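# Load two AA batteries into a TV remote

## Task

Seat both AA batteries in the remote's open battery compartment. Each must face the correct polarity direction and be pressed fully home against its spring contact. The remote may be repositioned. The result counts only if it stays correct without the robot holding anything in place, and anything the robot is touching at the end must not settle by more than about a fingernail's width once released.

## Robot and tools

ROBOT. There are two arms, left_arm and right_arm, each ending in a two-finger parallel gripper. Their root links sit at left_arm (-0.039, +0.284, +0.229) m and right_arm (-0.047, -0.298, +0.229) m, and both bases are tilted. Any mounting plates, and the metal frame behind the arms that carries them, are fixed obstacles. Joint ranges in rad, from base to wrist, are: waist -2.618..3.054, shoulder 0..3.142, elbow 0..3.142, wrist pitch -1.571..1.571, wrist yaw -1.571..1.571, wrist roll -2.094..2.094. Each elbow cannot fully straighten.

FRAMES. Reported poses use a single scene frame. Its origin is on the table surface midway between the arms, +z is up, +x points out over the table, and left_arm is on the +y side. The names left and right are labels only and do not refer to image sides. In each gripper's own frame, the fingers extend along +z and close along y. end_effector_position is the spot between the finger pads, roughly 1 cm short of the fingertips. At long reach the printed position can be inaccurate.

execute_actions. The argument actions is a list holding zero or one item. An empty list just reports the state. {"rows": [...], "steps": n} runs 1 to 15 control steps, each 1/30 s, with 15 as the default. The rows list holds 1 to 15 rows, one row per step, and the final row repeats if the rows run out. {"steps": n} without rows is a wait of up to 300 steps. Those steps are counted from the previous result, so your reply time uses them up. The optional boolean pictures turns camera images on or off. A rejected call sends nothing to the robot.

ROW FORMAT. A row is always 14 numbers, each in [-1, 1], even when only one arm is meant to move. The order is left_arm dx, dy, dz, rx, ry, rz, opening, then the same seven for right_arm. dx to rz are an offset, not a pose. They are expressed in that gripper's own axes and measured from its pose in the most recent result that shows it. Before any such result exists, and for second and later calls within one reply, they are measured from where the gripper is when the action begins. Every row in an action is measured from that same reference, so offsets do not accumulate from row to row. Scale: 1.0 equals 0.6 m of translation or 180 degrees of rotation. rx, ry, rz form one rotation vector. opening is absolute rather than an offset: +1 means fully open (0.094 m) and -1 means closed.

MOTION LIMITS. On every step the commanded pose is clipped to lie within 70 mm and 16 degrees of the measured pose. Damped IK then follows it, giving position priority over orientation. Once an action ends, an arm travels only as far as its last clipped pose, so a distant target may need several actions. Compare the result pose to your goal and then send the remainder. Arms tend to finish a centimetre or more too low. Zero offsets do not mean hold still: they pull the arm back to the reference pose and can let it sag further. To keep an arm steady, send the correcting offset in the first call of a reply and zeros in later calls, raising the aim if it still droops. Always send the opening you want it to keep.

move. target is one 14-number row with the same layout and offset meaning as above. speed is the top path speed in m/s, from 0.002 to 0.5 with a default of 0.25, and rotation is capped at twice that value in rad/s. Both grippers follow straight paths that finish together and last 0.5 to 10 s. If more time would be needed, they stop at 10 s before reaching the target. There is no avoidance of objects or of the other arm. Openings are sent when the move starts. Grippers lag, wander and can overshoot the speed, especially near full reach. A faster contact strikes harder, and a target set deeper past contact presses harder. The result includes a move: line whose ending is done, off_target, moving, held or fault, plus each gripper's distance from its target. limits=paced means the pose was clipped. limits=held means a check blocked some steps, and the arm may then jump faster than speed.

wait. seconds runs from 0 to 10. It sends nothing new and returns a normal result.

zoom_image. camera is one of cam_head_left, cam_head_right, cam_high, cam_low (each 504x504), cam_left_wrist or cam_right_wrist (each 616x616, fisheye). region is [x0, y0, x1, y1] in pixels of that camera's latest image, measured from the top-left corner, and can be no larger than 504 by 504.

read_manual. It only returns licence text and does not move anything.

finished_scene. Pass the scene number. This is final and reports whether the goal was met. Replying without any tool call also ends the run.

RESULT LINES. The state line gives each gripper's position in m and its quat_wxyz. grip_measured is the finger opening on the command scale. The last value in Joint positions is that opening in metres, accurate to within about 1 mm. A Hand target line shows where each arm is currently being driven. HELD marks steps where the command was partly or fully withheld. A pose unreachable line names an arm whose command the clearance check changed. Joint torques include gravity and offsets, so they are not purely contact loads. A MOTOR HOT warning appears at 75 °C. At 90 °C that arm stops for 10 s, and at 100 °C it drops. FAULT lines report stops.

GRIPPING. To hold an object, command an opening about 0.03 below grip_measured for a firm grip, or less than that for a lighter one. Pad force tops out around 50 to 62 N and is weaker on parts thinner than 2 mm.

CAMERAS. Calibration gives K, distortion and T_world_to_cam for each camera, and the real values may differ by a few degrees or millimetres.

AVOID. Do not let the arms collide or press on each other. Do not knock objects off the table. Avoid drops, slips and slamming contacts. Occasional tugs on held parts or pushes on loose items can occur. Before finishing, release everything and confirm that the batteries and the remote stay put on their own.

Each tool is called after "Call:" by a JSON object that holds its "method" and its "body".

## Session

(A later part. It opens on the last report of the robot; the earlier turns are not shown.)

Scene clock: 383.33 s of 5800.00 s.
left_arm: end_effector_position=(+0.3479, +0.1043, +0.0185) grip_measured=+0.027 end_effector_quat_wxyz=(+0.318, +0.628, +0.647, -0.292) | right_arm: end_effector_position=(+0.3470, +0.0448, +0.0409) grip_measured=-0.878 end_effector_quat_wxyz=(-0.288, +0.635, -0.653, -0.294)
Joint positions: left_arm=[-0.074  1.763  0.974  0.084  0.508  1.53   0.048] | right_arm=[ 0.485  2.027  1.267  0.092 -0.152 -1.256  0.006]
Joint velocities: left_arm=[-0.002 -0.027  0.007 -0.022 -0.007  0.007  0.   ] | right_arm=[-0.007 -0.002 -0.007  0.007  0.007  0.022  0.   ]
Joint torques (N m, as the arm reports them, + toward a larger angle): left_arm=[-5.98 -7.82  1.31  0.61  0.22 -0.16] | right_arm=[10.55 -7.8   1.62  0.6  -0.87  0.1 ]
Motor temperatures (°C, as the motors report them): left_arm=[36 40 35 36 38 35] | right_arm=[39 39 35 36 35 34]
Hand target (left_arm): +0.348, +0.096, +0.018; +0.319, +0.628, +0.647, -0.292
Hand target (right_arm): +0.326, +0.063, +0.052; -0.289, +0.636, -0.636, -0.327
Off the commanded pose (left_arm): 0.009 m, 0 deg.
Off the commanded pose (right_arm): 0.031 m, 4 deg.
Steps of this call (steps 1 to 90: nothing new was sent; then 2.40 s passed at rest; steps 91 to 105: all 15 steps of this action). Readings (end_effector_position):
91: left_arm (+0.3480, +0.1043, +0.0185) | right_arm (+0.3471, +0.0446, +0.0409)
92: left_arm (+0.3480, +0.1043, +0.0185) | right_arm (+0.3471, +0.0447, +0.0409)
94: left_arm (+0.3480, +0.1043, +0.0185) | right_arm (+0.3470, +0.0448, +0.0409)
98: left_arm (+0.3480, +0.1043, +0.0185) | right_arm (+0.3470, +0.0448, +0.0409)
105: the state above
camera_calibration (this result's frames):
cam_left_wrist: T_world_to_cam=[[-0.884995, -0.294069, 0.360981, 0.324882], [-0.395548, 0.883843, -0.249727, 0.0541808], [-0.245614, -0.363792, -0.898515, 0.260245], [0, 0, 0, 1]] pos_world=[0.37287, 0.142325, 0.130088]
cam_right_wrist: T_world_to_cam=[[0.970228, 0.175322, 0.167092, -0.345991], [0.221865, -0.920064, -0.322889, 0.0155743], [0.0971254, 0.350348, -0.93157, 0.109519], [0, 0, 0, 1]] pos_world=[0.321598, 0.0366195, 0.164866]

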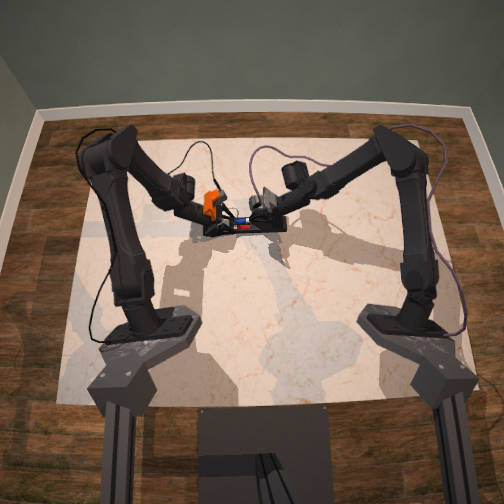

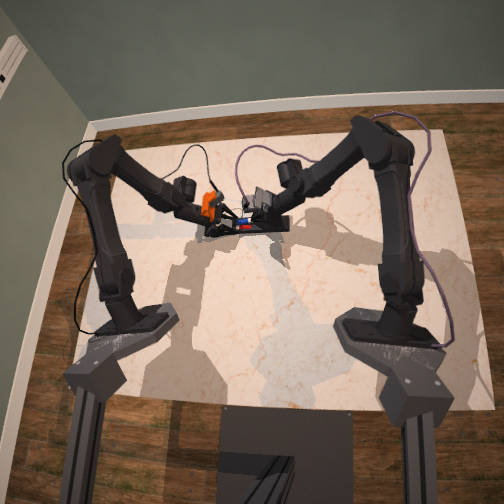

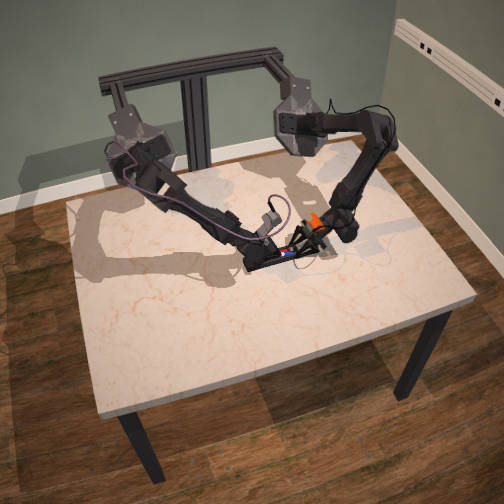

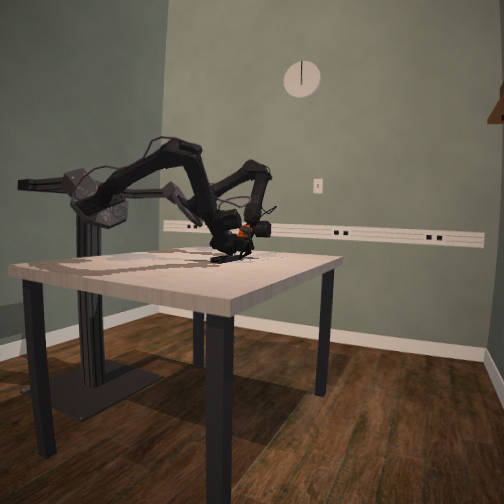

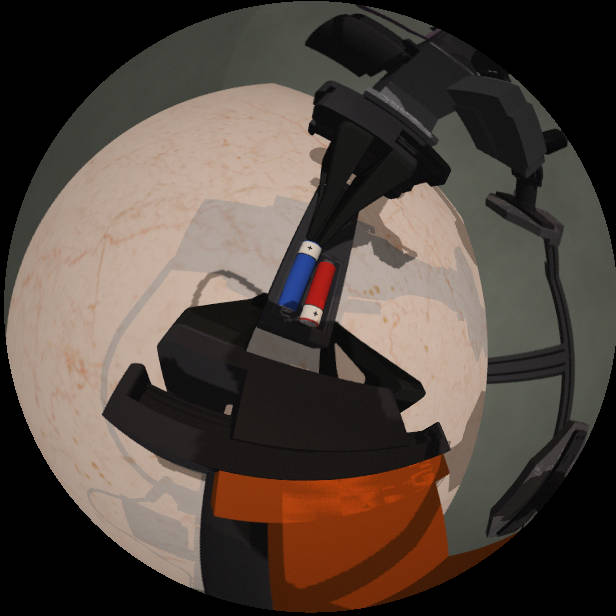

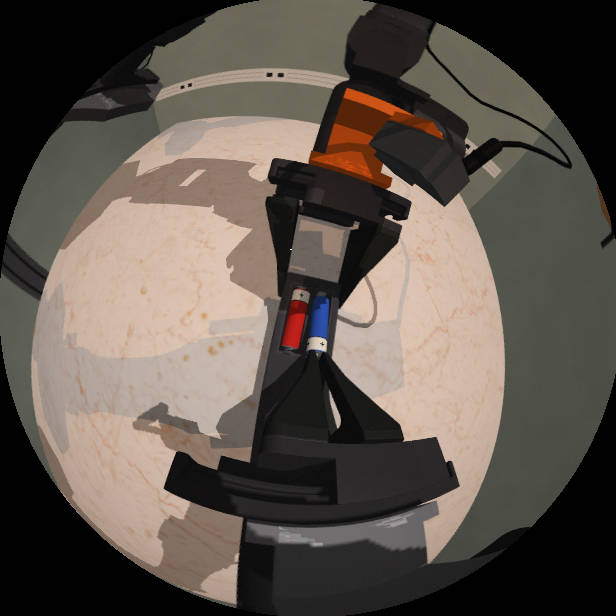

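Call:
{"method": "execute_actions", "body": {"actions": [{"rows":[[-0.008,0,0.012,0,0,0,-0.03,-0.034,0.037,0.011,-0.018,-0.016,0,-0.88],[-0.008,0,0.012,0,0,0,-0.03,-0.034,0.039,0.011,-0.020,-0.016,0,-0.88],[-0.008,0,0.012,0,0,0,-0.03,-0.034,0.041,0.011,-0.022,-0.016,0,-0.88],[-0.008,0,0.012,0,0,0,-0.03,-0.034,0.043,0.011,-0.024,-0.016,0,-0.88],[-0.008,0,0.012,0,0,0,-0.03,-0.034,0.045,0.011,-0.026,-0.016,0,-0.88],[-0.008,0,0.012,0,0,0,-0.03,-0.034,0.047,0.011,-0.028,-0.016,0,-0.88],[-0.008,0,0.012,0,0,0,-0.03,-0.034,0.049,0.011,-0.030,-0.016,0,-0.88],[-0.008,0,0.012,0,0,0,-0.03,-0.034,0.051,0.011,-0.032,-0.016,0,-0.88]],"steps":15}]}}

Call:
{"method": "zoom_image", "body": {"camera": "cam_right_wrist", "region": [250,230,400,380]}}

Call:
{"method": "zoom_image", "body": {"camera": "cam_left_wrist", "region": [250,190,400,340]}}

Scene clock: 387.93 s of 5800.00 s.
left_arm: end_effector_position=(+0.3482, +0.1043, +0.0185) grip_measured=+0.027 end_effector_quat_wxyz=(+0.319, +0.628, +0.647, -0.292) | right_arm: end_effector_position=(+0.3396, +0.0451, +0.0410) grip_measured=-0.878 end_effector_quat_wxyz=(-0.277, +0.639, -0.651, -0.302)
Joint positions: left_arm=[-0.074  1.763  0.974  0.085  0.508  1.529  0.048] | right_arm=[ 0.489  2.027  1.267  0.064 -0.153 -1.255  0.006]
Joint velocities: left_arm=[-0.022  0.002 -0.002  0.081 -0.051 -0.051 -0.001] | right_arm=[-0.012  0.012 -0.027 -0.022  0.022  0.022  0.   ]
Joint torques (N m, as the arm reports them, + toward a larger angle): left_arm=[-5.98 -7.82  1.3   0.61  0.21 -0.15] | right_arm=[10.25 -7.43  2.52  0.25 -0.99  0.09]
Motor temperatures (°C, as the motors report them): left_arm=[36 39 35 36 37 35] | right_arm=[39 39 35 36 35 34]
Hand target (left_arm): +0.348, +0.096, +0.018; +0.319, +0.628, +0.647, -0.292
Hand target (right_arm): +0.317, +0.062, +0.052; -0.271, +0.642, -0.631, -0.341
Off the commanded pose (left_arm): 0.009 m, 0 deg.
Off the commanded pose (right_arm): 0.032 m, 5 deg.
Steps of this call (steps 1 to 90: nothing new was sent; then 1.10 s passed at rest; steps 91 to 105: all 15 steps of this action). Readings (end_effector_position):
91: left_arm (+0.3480, +0.1043, +0.0185) | right_arm (+0.3470, +0.0448, +0.0409)
92: left_arm (+0.3480, +0.1043, +0.0185) | right_arm (+0.3469, +0.0448, +0.0409)
94: left_arm (+0.3479, +0.1043, +0.0185) | right_arm (+0.3464, +0.0447, +0.0408)
98: left_arm (+0.3479, +0.1043, +0.0185) | right_arm (+0.3433, +0.0447, +0.0407)
105: the state above
camera_calibration (this result's frames):
cam_left_wrist: T_world_to_cam=[[-0.884897, -0.294856, 0.360579, 0.325241], [-0.396231, 0.883474, -0.249949, 0.0545996], [-0.244863, -0.364052, -0.898614, 0.260133], [0, 0, 0, 1]] pos_world=[0.373135, 0.142364, 0.130131]
cam_right_wrist: T_world_to_cam=[[0.969962, 0.194593, 0.145966, -0.338783], [0.23274, -0.916901, -0.32423, 0.0137238], [0.0707435, 0.348463, -0.934649, 0.1194], [0, 0, 0, 1]] pos_world=[0.316966, 0.0369018, 0.165498]

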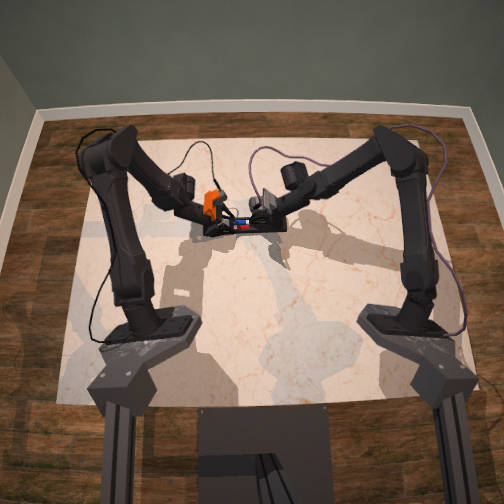

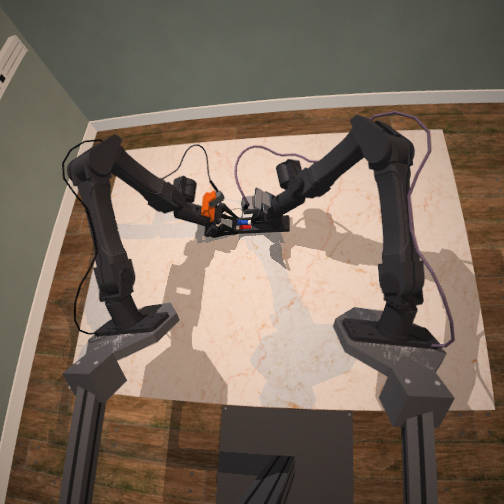

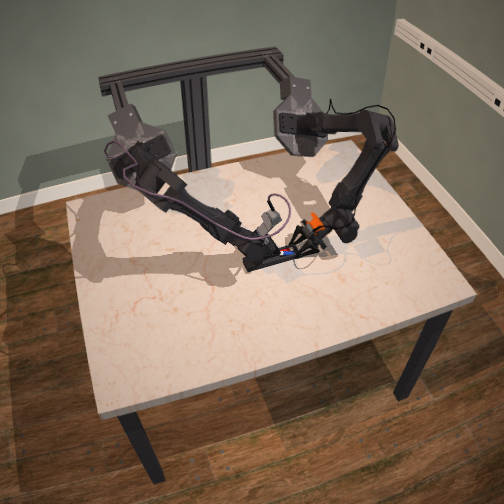

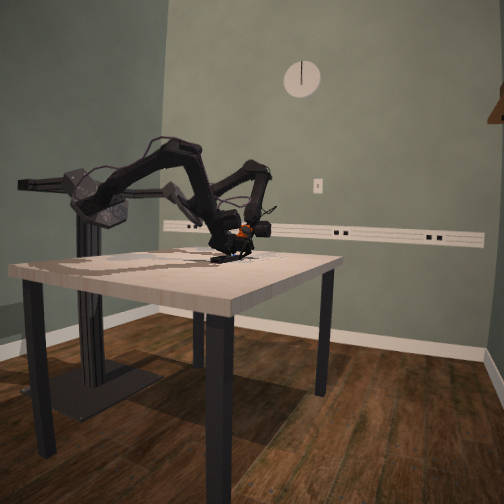

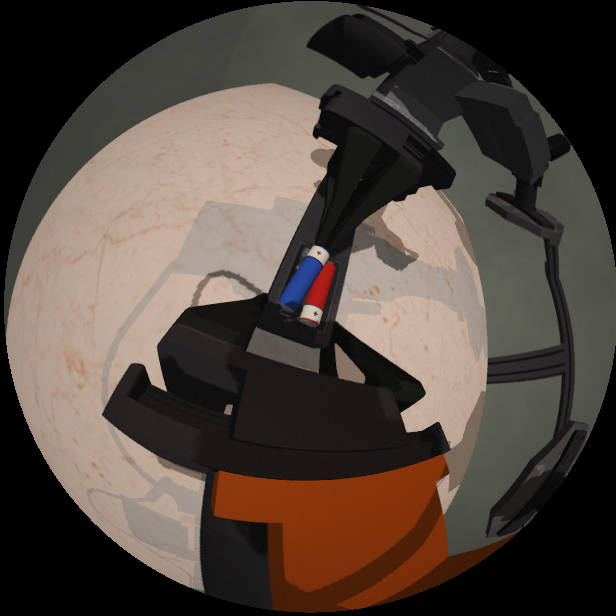

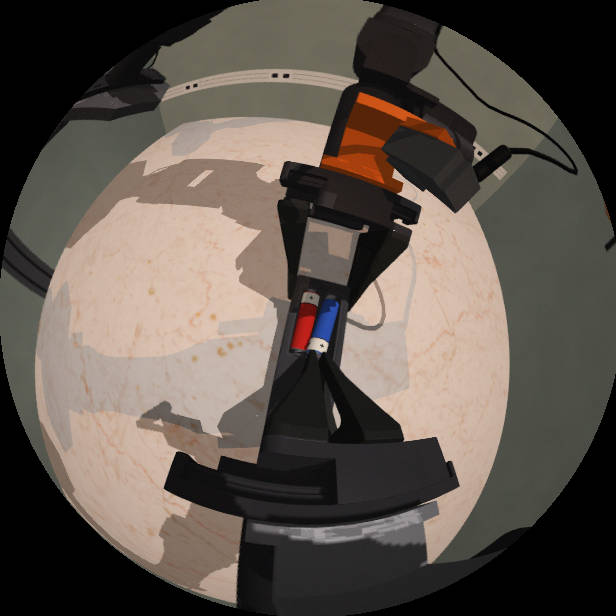

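Region (250, 230, 400, 380) of cam_right_wrist's 616x616 image, scaled by 3.360, with more detail than that image has.

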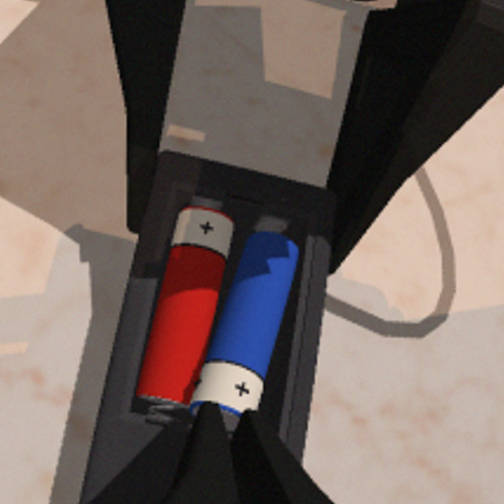

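Region (250, 190, 400, 340) of cam_left_wrist's 616x616 image, scaled by 3.360, with more detail than that image has.

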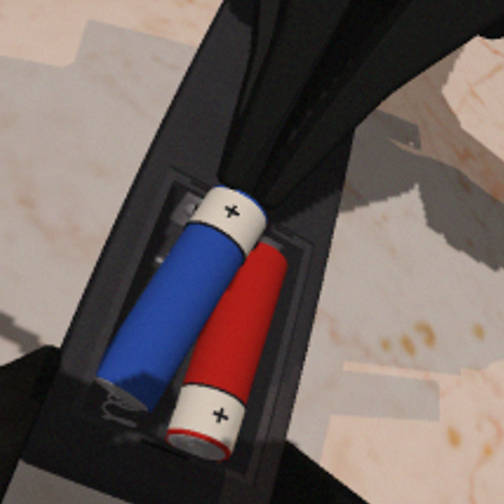

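Call:
{"method": "execute_actions", "body": {"actions": [{"rows":[[-0.008,0,0.012,0,0,0,-0.03,-0.032,0.032,0.012,-0.016,-0.014,0,-0.88],[-0.008,0,0.012,0,0,0,-0.03,-0.032,0.028,0.013,-0.013,-0.014,0,-0.88],[-0.009,0,0.013,0,0,0,-0.03,-0.032,0.024,0.014,-0.010,-0.014,0,-0.88],[-0.010,0,0.014,0,0,0,-0.03,-0.032,0.020,0.016,-0.007,-0.014,0,-0.88],[-0.011,0,0.015,0,0,0,-0.03,-0.032,0.018,0.018,-0.005,-0.014,0,-0.88],[-0.012,0,0.016,0,0,0,-0.03,-0.032,0.018,0.020,-0.005,-0.014,0,-0.88],[-0.013,0,0.017,0,0,0,-0.03,-0.032,0.018,0.022,-0.005,-0.014,0,-0.88],[-0.014,0,0.018,0,0,0,-0.03,-0.032,0.018,0.024,-0.005,-0.014,0,-0.88],[-0.014,0,0.018,0,0,0,-0.03,-0.032,0.018,0.026,-0.005,-0.014,0,-0.88],[-0.014,0,0.018,0,0,0,-0.03,-0.032,0.018,0.028,-0.005,-0.014,0,-0.88]],"steps":15}]}}

Call:
{"method": "zoom_image", "body": {"camera": "cam_right_wrist", "region": [250,230,400,380]}}

Call:
{"method": "zoom_image", "body": {"camera": "cam_left_wrist", "region": [250,190,400,340]}}

Scene clock: 394.20 s of 5800.00 s.
left_arm: end_effector_position=(+0.3491, +0.1032, +0.0187) grip_measured=+0.027 end_effector_quat_wxyz=(+0.318, +0.627, +0.650, -0.290) | right_arm: end_effector_position=(+0.3428, +0.0464, +0.0408) grip_measured=-0.878 end_effector_quat_wxyz=(-0.281, +0.635, -0.655, -0.297)
Joint positions: left_arm=[-0.079  1.763  0.974  0.09   0.5    1.52   0.048] | right_arm=[ 0.491  2.031  1.267  0.083 -0.145 -1.244  0.006]
Joint velocities: left_arm=[-0.007 -0.002  0.002 -0.037 -0.007  0.037 -0.   ] | right_arm=[-0.002  0.007  0.002  0.037  0.037  0.051 -0.   ]
Joint torques (N m, as the arm reports them, + toward a larger angle): left_arm=[-6.79 -7.42  1.44  0.65  0.18 -0.17] | right_arm=[10.46 -5.44  3.6   0.74 -0.75  0.11]
Motor temperatures (°C, as the motors report them): left_arm=[36 39 35 36 37 35] | right_arm=[39 40 35 36 36 34]
Hand target (left_arm): +0.349, +0.091, +0.019; +0.319, +0.628, +0.647, -0.292
Hand target (right_arm): +0.328, +0.069, +0.045; -0.286, +0.635, -0.642, -0.321
Off the commanded pose (left_arm): 0.012 m, 0 deg.
Off the commanded pose (right_arm): 0.028 m, 3 deg.
Steps of this call (steps 1 to 90: nothing new was sent; then 2.77 s passed at rest; steps 91 to 105: all 15 steps of this action). Readings (end_effector_position):
91: left_arm (+0.3480, +0.1043, +0.0185) | right_arm (+0.3398, +0.0451, +0.0410)
92: left_arm (+0.3482, +0.1043, +0.0185) | right_arm (+0.3400, +0.0451, +0.0410)
94: left_arm (+0.3483, +0.1042, +0.0186) | right_arm (+0.3405, +0.0451, +0.0410)
98: left_arm (+0.3490, +0.1033, +0.0188) | right_arm (+0.3422, +0.0454, +0.0411)
105: the state above
camera_calibration (this result's frames):
cam_left_wrist: T_world_to_cam=[[-0.883306, -0.300364, 0.359935, 0.325689], [-0.400434, 0.882652, -0.246126, 0.057527], [-0.24377, -0.361534, -0.899927, 0.259431], [0, 0, 0, 1]] pos_world=[0.37396, 0.140842, 0.130401]
cam_right_wrist: T_world_to_cam=[[0.972157, 0.178778, 0.151492, -0.342309], [0.219501, -0.92108, -0.321606, 0.0187075], [0.0820407, 0.345904, -0.934676, 0.114774], [0, 0, 0, 1]] pos_world=[0.319255, 0.0387275, 0.16515]

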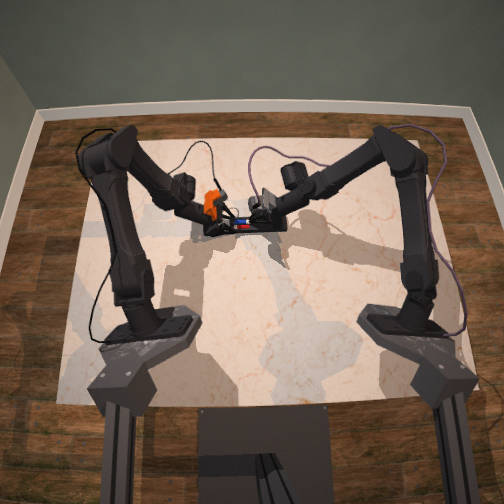

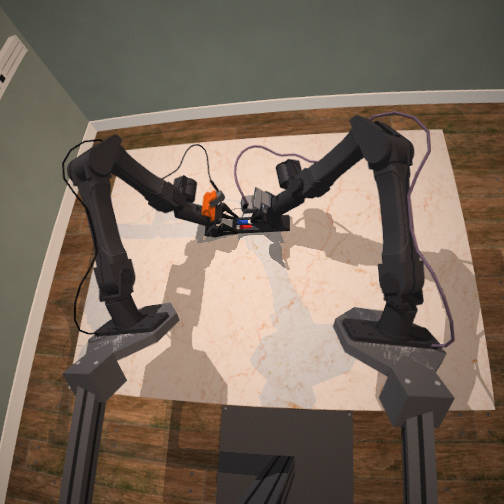

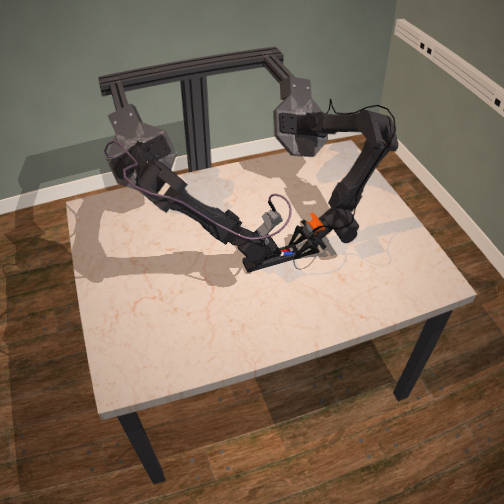

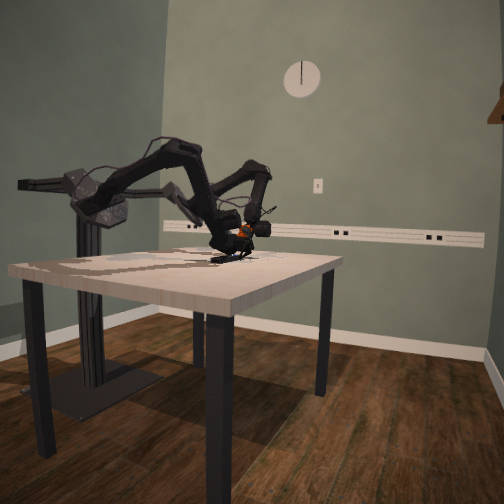

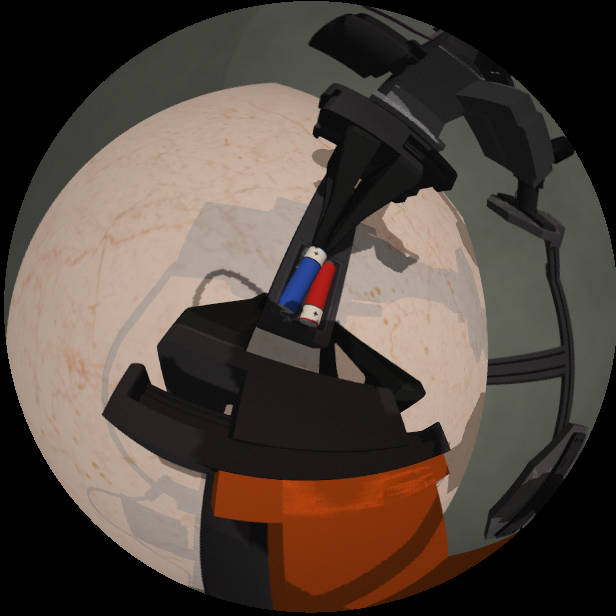

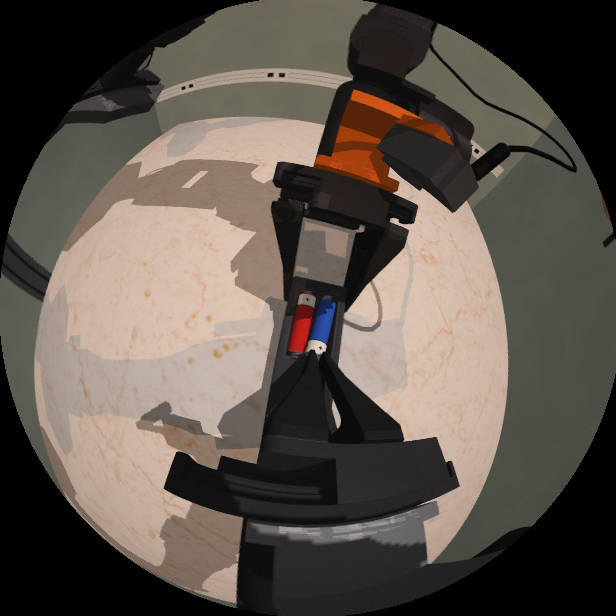

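Region (250, 230, 400, 380) of cam_right_wrist's 616x616 image, scaled by 3.360, with more detail than that image has.

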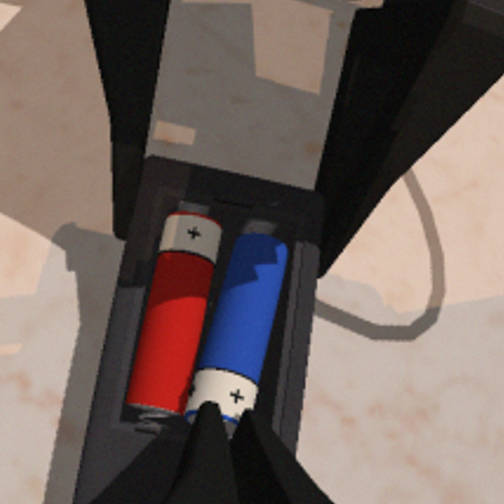

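Region (250, 190, 400, 340) of cam_left_wrist's 616x616 image, scaled by 3.360, with more detail than that image has.

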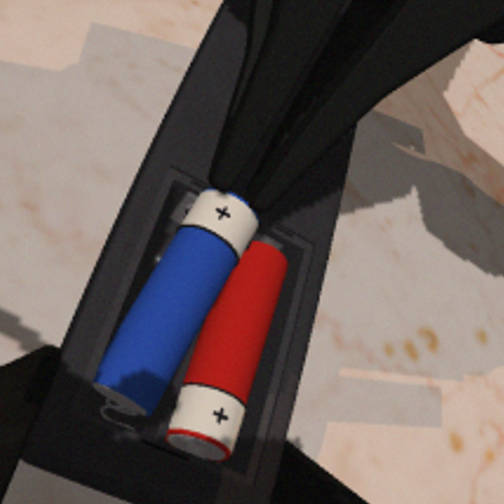

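Call:
{"method": "execute_actions", "body": {"actions": [{"rows":[[-0.013,0,0.017,0,0,0,-0.03,-0.031,0.024,0.024,-0.009,-0.014,0,-0.88],[-0.013,0,0.017,0,0,0,-0.03,-0.032,0.023,0.025,-0.008,-0.014,0,-0.88],[-0.014,0,0.018,0,0,0,-0.03,-0.033,0.022,0.025,-0.007,-0.014,0,-0.88],[-0.014,0,0.018,0,0,0,-0.03,-0.034,0.021,0.026,-0.006,-0.014,0,-0.88],[-0.015,0,0.019,0,0,0,-0.03,-0.035,0.020,0.026,-0.005,-0.014,0,-0.88],[-0.015,0,0.019,0,0,0,-0.03,-0.036,0.019,0.027,-0.004,-0.014,0,-0.88],[-0.016,0,0.020,0,0,0,-0.03,-0.037,0.018,0.027,-0.003,-0.014,0,-0.88],[-0.017,0,0.021,0,0,0,-0.03,-0.038,0.017,0.028,-0.002,-0.014,0,-0.88]],"steps":15}]}}

Call:
{"method": "zoom_image", "body": {"camera": "cam_right_wrist", "region": [250,230,400,380]}}

Call:
{"method": "zoom_image", "body": {"camera": "cam_left_wrist", "region": [250,190,400,340]}}

Scene clock: 398.57 s of 5800.00 s.
left_arm: end_effector_position=(+0.3508, +0.1006, +0.0190) grip_measured=+0.027 end_effector_quat_wxyz=(+0.316, +0.626, +0.653, -0.286) | right_arm: end_effector_position=(+0.3473, +0.0497, +0.0391) grip_measured=-0.878 end_effector_quat_wxyz=(-0.287, +0.630, -0.664, -0.284)
Joint positions: left_arm=[-0.09   1.763  0.974  0.1    0.482  1.505  0.048] | right_arm=[ 0.5    2.041  1.267  0.121 -0.116 -1.229  0.006]
Joint velocities: left_arm=[-0.027 -0.002 -0.007  0.007 -0.051 -0.007 -0.   ] | right_arm=[ 0.007  0.056 -0.007  0.125  0.051 -0.022  0.   ]
Joint torques (N m, as the arm reports them, + toward a larger angle): left_arm=[-6.86 -7.12  1.47  0.69  0.29 -0.08] | right_arm=[10.68 -6.28  3.48  0.56 -0.84  0.07]
Motor temperatures (°C, as the motors report them): left_arm=[36 39 35 36 37 35] | right_arm=[39 39 35 36 36 34]
Hand target (left_arm): +0.350, +0.087, +0.019; +0.318, +0.626, +0.650, -0.290
Hand target (right_arm): +0.332, +0.073, +0.048; -0.293, +0.629, -0.648, -0.313
Off the commanded pose (left_arm): 0.014 m, 1 deg.
Off the commanded pose (right_arm): 0.029 m, 4 deg.
Steps of this call (steps 1 to 90: nothing new was sent; then 0.87 s passed at rest; steps 91 to 105: all 15 steps of this action). Readings (end_effector_position):
91: left_arm (+0.3491, +0.1032, +0.0186) | right_arm (+0.3429, +0.0465, +0.0407)
92: left_arm (+0.3493, +0.1031, +0.0187) | right_arm (+0.3431, +0.0465, +0.0407)
94: left_arm (+0.3497, +0.1029, +0.0187) | right_arm (+0.3439, +0.0467, +0.0409)
98: left_arm (+0.3501, +0.1018, +0.0188) | right_arm (+0.3462, +0.0484, +0.0401)
105: the state above
camera_calibration (this result's frames):
cam_left_wrist: T_world_to_cam=[[-0.880917, -0.310125, 0.357503, 0.326466], [-0.407153, 0.881696, -0.238409, 0.0628248], [-0.241272, -0.355576, -0.902969, 0.257794], [0, 0, 0, 1]] pos_world=[0.375368, 0.137519, 0.131046]
cam_right_wrist: T_world_to_cam=[[0.974139, 0.153619, 0.165696, -0.347087], [0.198867, -0.931037, -0.305977, 0.0272447], [0.107265, 0.331015, -0.937509, 0.10376], [0, 0, 0, 1]] pos_world=[0.321563, 0.0443387, 0.163123]

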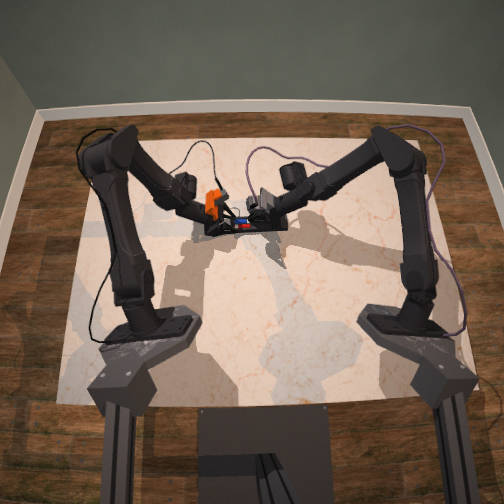

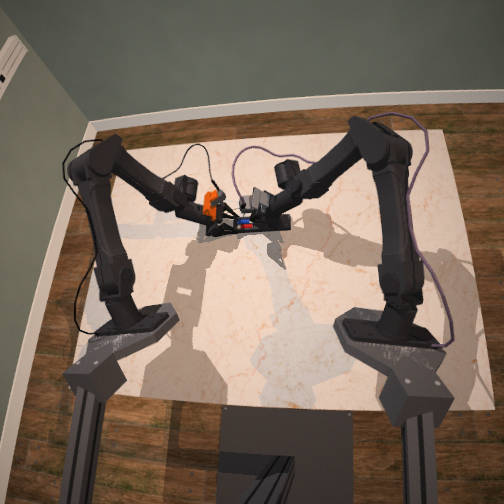

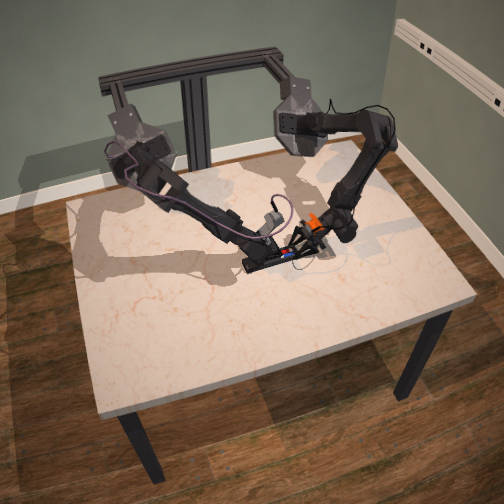

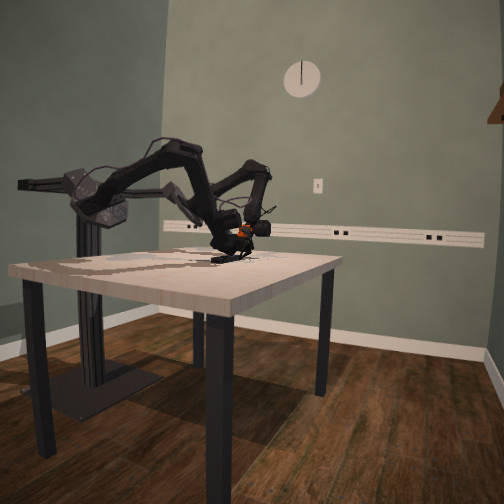

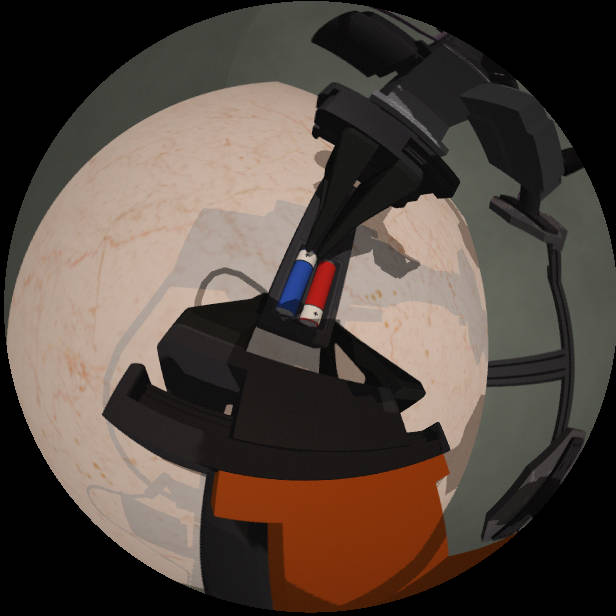

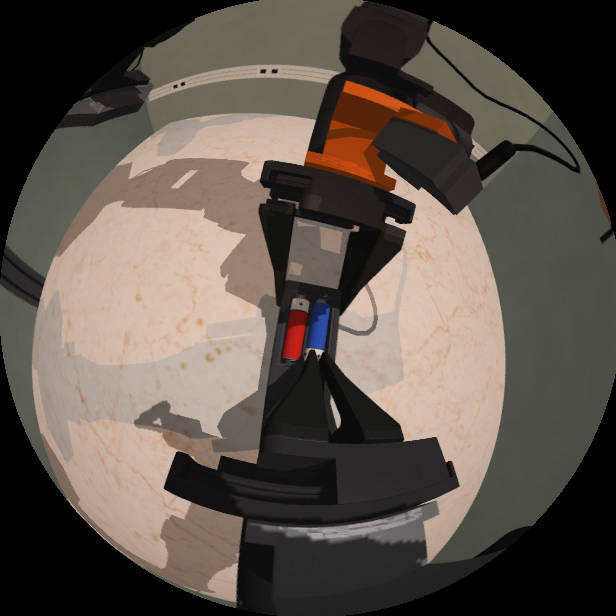

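Region (250, 230, 400, 380) of cam_right_wrist's 616x616 image, scaled by 3.360, with more detail than that image has.

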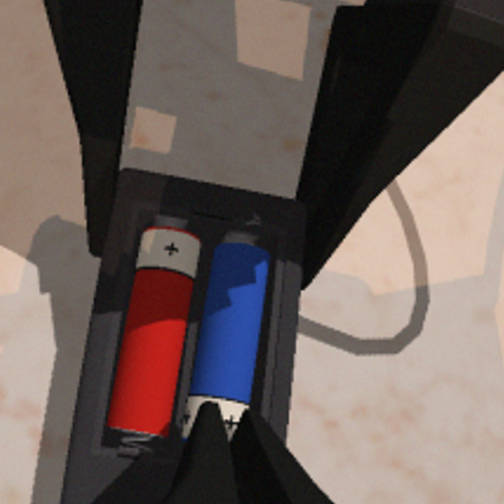

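Region (250, 190, 400, 340) of cam_left_wrist's 616x616 image, scaled by 3.360, with more detail than that image has.

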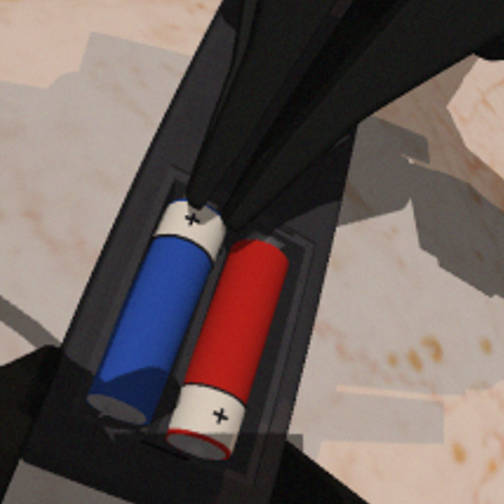

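Call:
{"method": "execute_actions", "body": {"actions": [{"rows":[[-0.012,0,0.016,0,0,0,-0.03,-0.035,0.022,0.020,-0.008,-0.014,0,-0.88],[-0.012,0,0.016,0,0,0,-0.03,-0.033,0.021,0.022,-0.008,-0.012,0,-0.88],[-0.012,0,0.016,0,0,0,-0.03,-0.031,0.020,0.024,-0.007,-0.010,0,-0.88],[-0.012,0,0.016,0,0,0,-0.03,-0.029,0.019,0.026,-0.007,-0.008,0,-0.88],[-0.012,0,0.016,0,0,0,-0.03,-0.027,0.018,0.028,-0.006,-0.006,0,-0.88],[-0.012,0,0.016,0,0,0,-0.03,-0.025,0.017,0.030,-0.006,-0.004,0,-0.88],[-0.012,0,0.016,0,0,0,-0.03,-0.023,0.016,0.032,-0.005,-0.002,0,-0.88],[-0.012,0,0.016,0,0,0,-0.03,-0.021,0.015,0.034,-0.005,0,0,-0.88]],"steps":15}]}}

Call:
{"method": "zoom_image", "body": {"camera": "cam_right_wrist", "region": [250,230,400,380]}}

Call:
{"method": "zoom_image", "body": {"camera": "cam_left_wrist", "region": [250,190,400,340]}}

Scene clock: 402.67 s of 5800.00 s.
left_arm: end_effector_position=(+0.3502, +0.0940, +0.0190) grip_measured=+0.027 end_effector_quat_wxyz=(+0.317, +0.625, +0.653, -0.286) | right_arm: end_effector_position=(+0.3394, +0.0696, +0.0393) grip_measured=-0.878 end_effector_quat_wxyz=(-0.291, +0.631, -0.655, -0.297)
Joint positions: left_arm=[-0.107  1.774  0.974  0.117  0.472  1.493  0.048] | right_arm=[ 0.528  2.091  1.301  0.132 -0.124 -1.22   0.006]
Joint velocities: left_arm=[-0.002  0.002 -0.022 -0.007 -0.037  0.007  0.001] | right_arm=[-0.007  0.002  0.012  0.007 -0.051  0.037  0.   ]
Joint torques (N m, as the arm reports them, + toward a larger angle): left_arm=[-5.53 -8.07  1.57  0.53  0.24 -0.07] | right_arm=[ 8.65 -7.27  3.88  0.57 -0.13  0.11]
Motor temperatures (°C, as the motors report them): left_arm=[36 39 35 36 37 35] | right_arm=[39 39 35 36 36 34]
Hand target (left_arm): +0.351, +0.088, +0.019; +0.316, +0.626, +0.653, -0.286
Hand target (right_arm): +0.339, +0.073, +0.035; -0.282, +0.632, -0.661, -0.289
Off the commanded pose (left_arm): 0.005 m, 0 deg.
Off the commanded pose (right_arm): 0.006 m, 2 deg.
Steps of this call (steps 1 to 90: nothing new was sent; then 0.60 s passed at rest; steps 91 to 105: all 15 steps of this action). Readings (end_effector_position):
91: left_arm (+0.3488, +0.0938, +0.0191) | right_arm (+0.3355, +0.0618, +0.0403)
92: left_arm (+0.3488, +0.0939, +0.0190) | right_arm (+0.3355, +0.0618, +0.0402)
94: left_arm (+0.3488, +0.0939, +0.0190) | right_arm (+0.3357, +0.0618, +0.0398)
98: left_arm (+0.3497, +0.0940, +0.0190) | right_arm (+0.3390, +0.0663, +0.0394)
105: the state above
camera_calibration (this result's frames):
cam_left_wrist: T_world_to_cam=[[-0.88108, -0.309445, 0.357688, 0.323831], [-0.407268, 0.880908, -0.241111, 0.0686048], [-0.24048, -0.358113, -0.902178, 0.255241], [0, 0, 0, 1]] pos_world=[0.374642, 0.131178, 0.130983]
cam_right_wrist: T_world_to_cam=[[0.972281, 0.166058, 0.164601, -0.342622], [0.213076, -0.919132, -0.331354, 0.0428396], [0.0962664, 0.357242, -0.929038, 0.0997813], [0, 0, 0, 1]] pos_world=[0.314392, 0.0606243, 0.163292]

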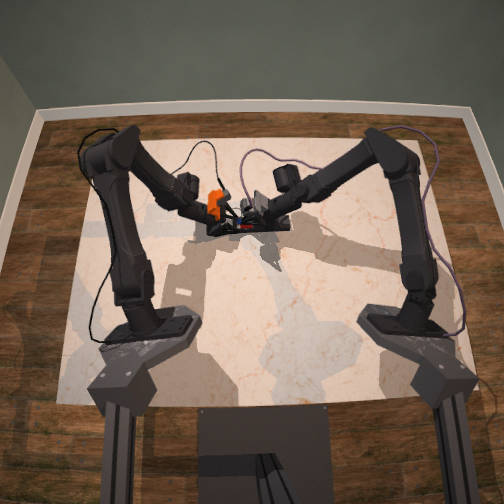

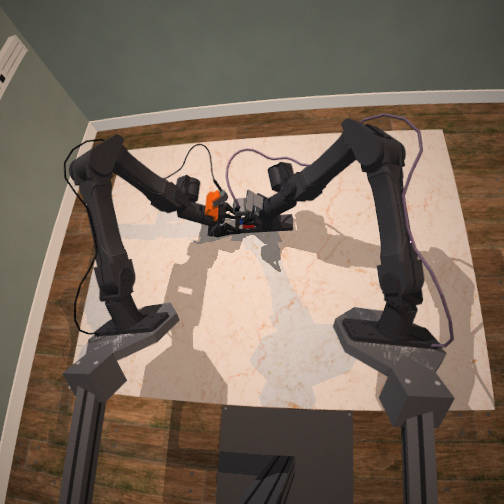

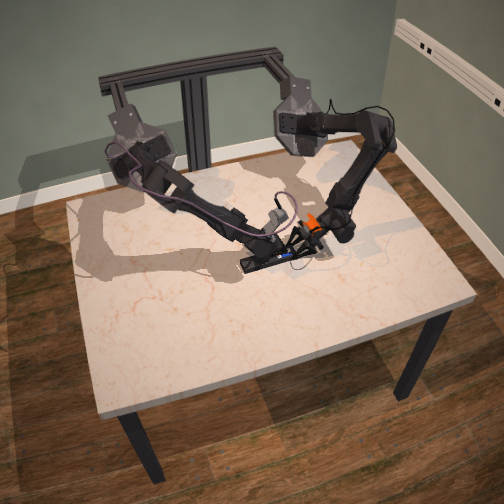

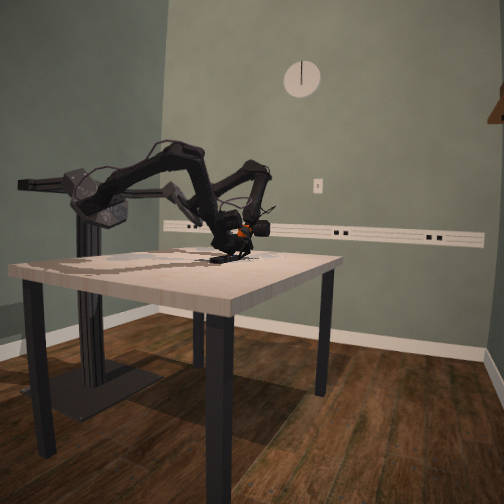

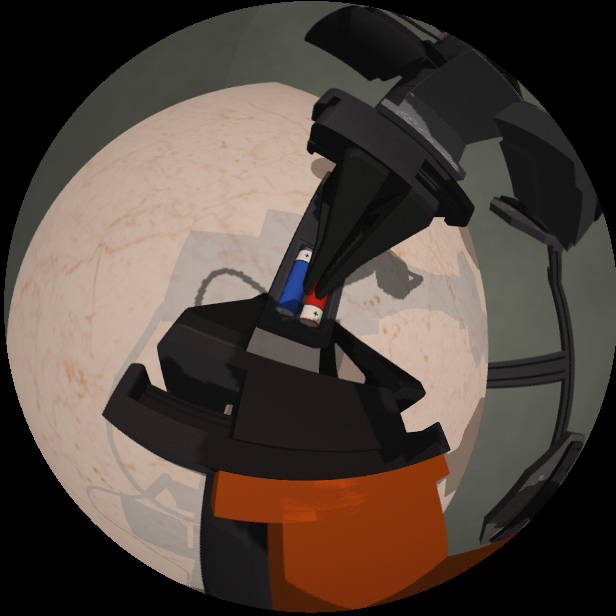

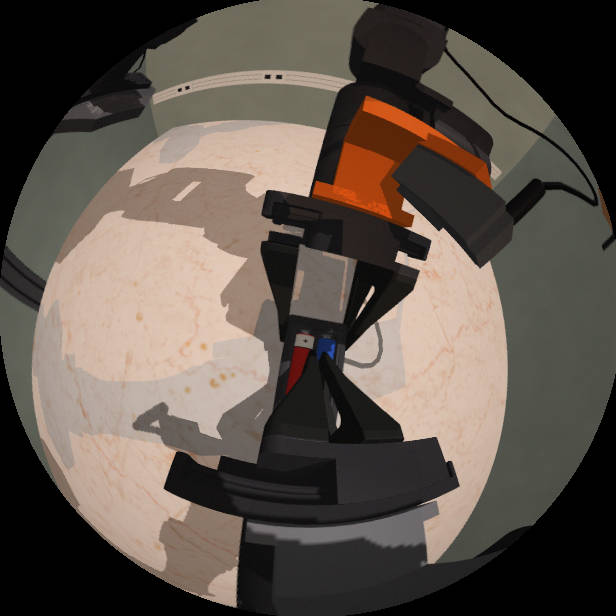

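Region (250, 230, 400, 380) of cam_right_wrist's 616x616 image, scaled by 3.360, with more detail than that image has.

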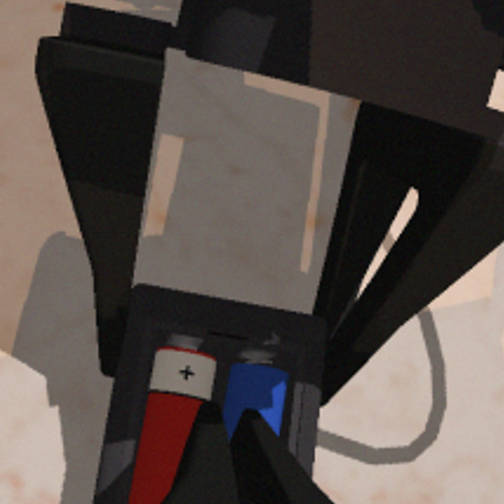

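Region (250, 190, 400, 340) of cam_left_wrist's 616x616 image, scaled by 3.360, with more detail than that image has.

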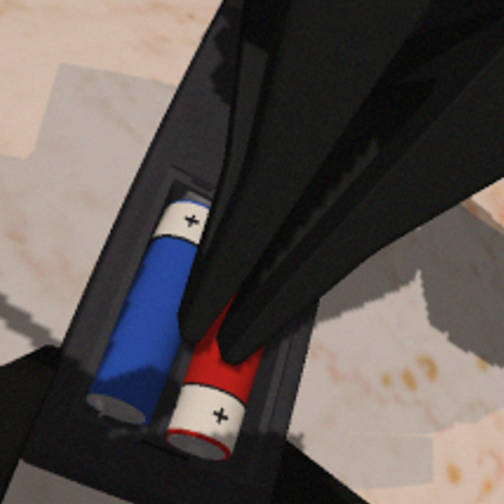

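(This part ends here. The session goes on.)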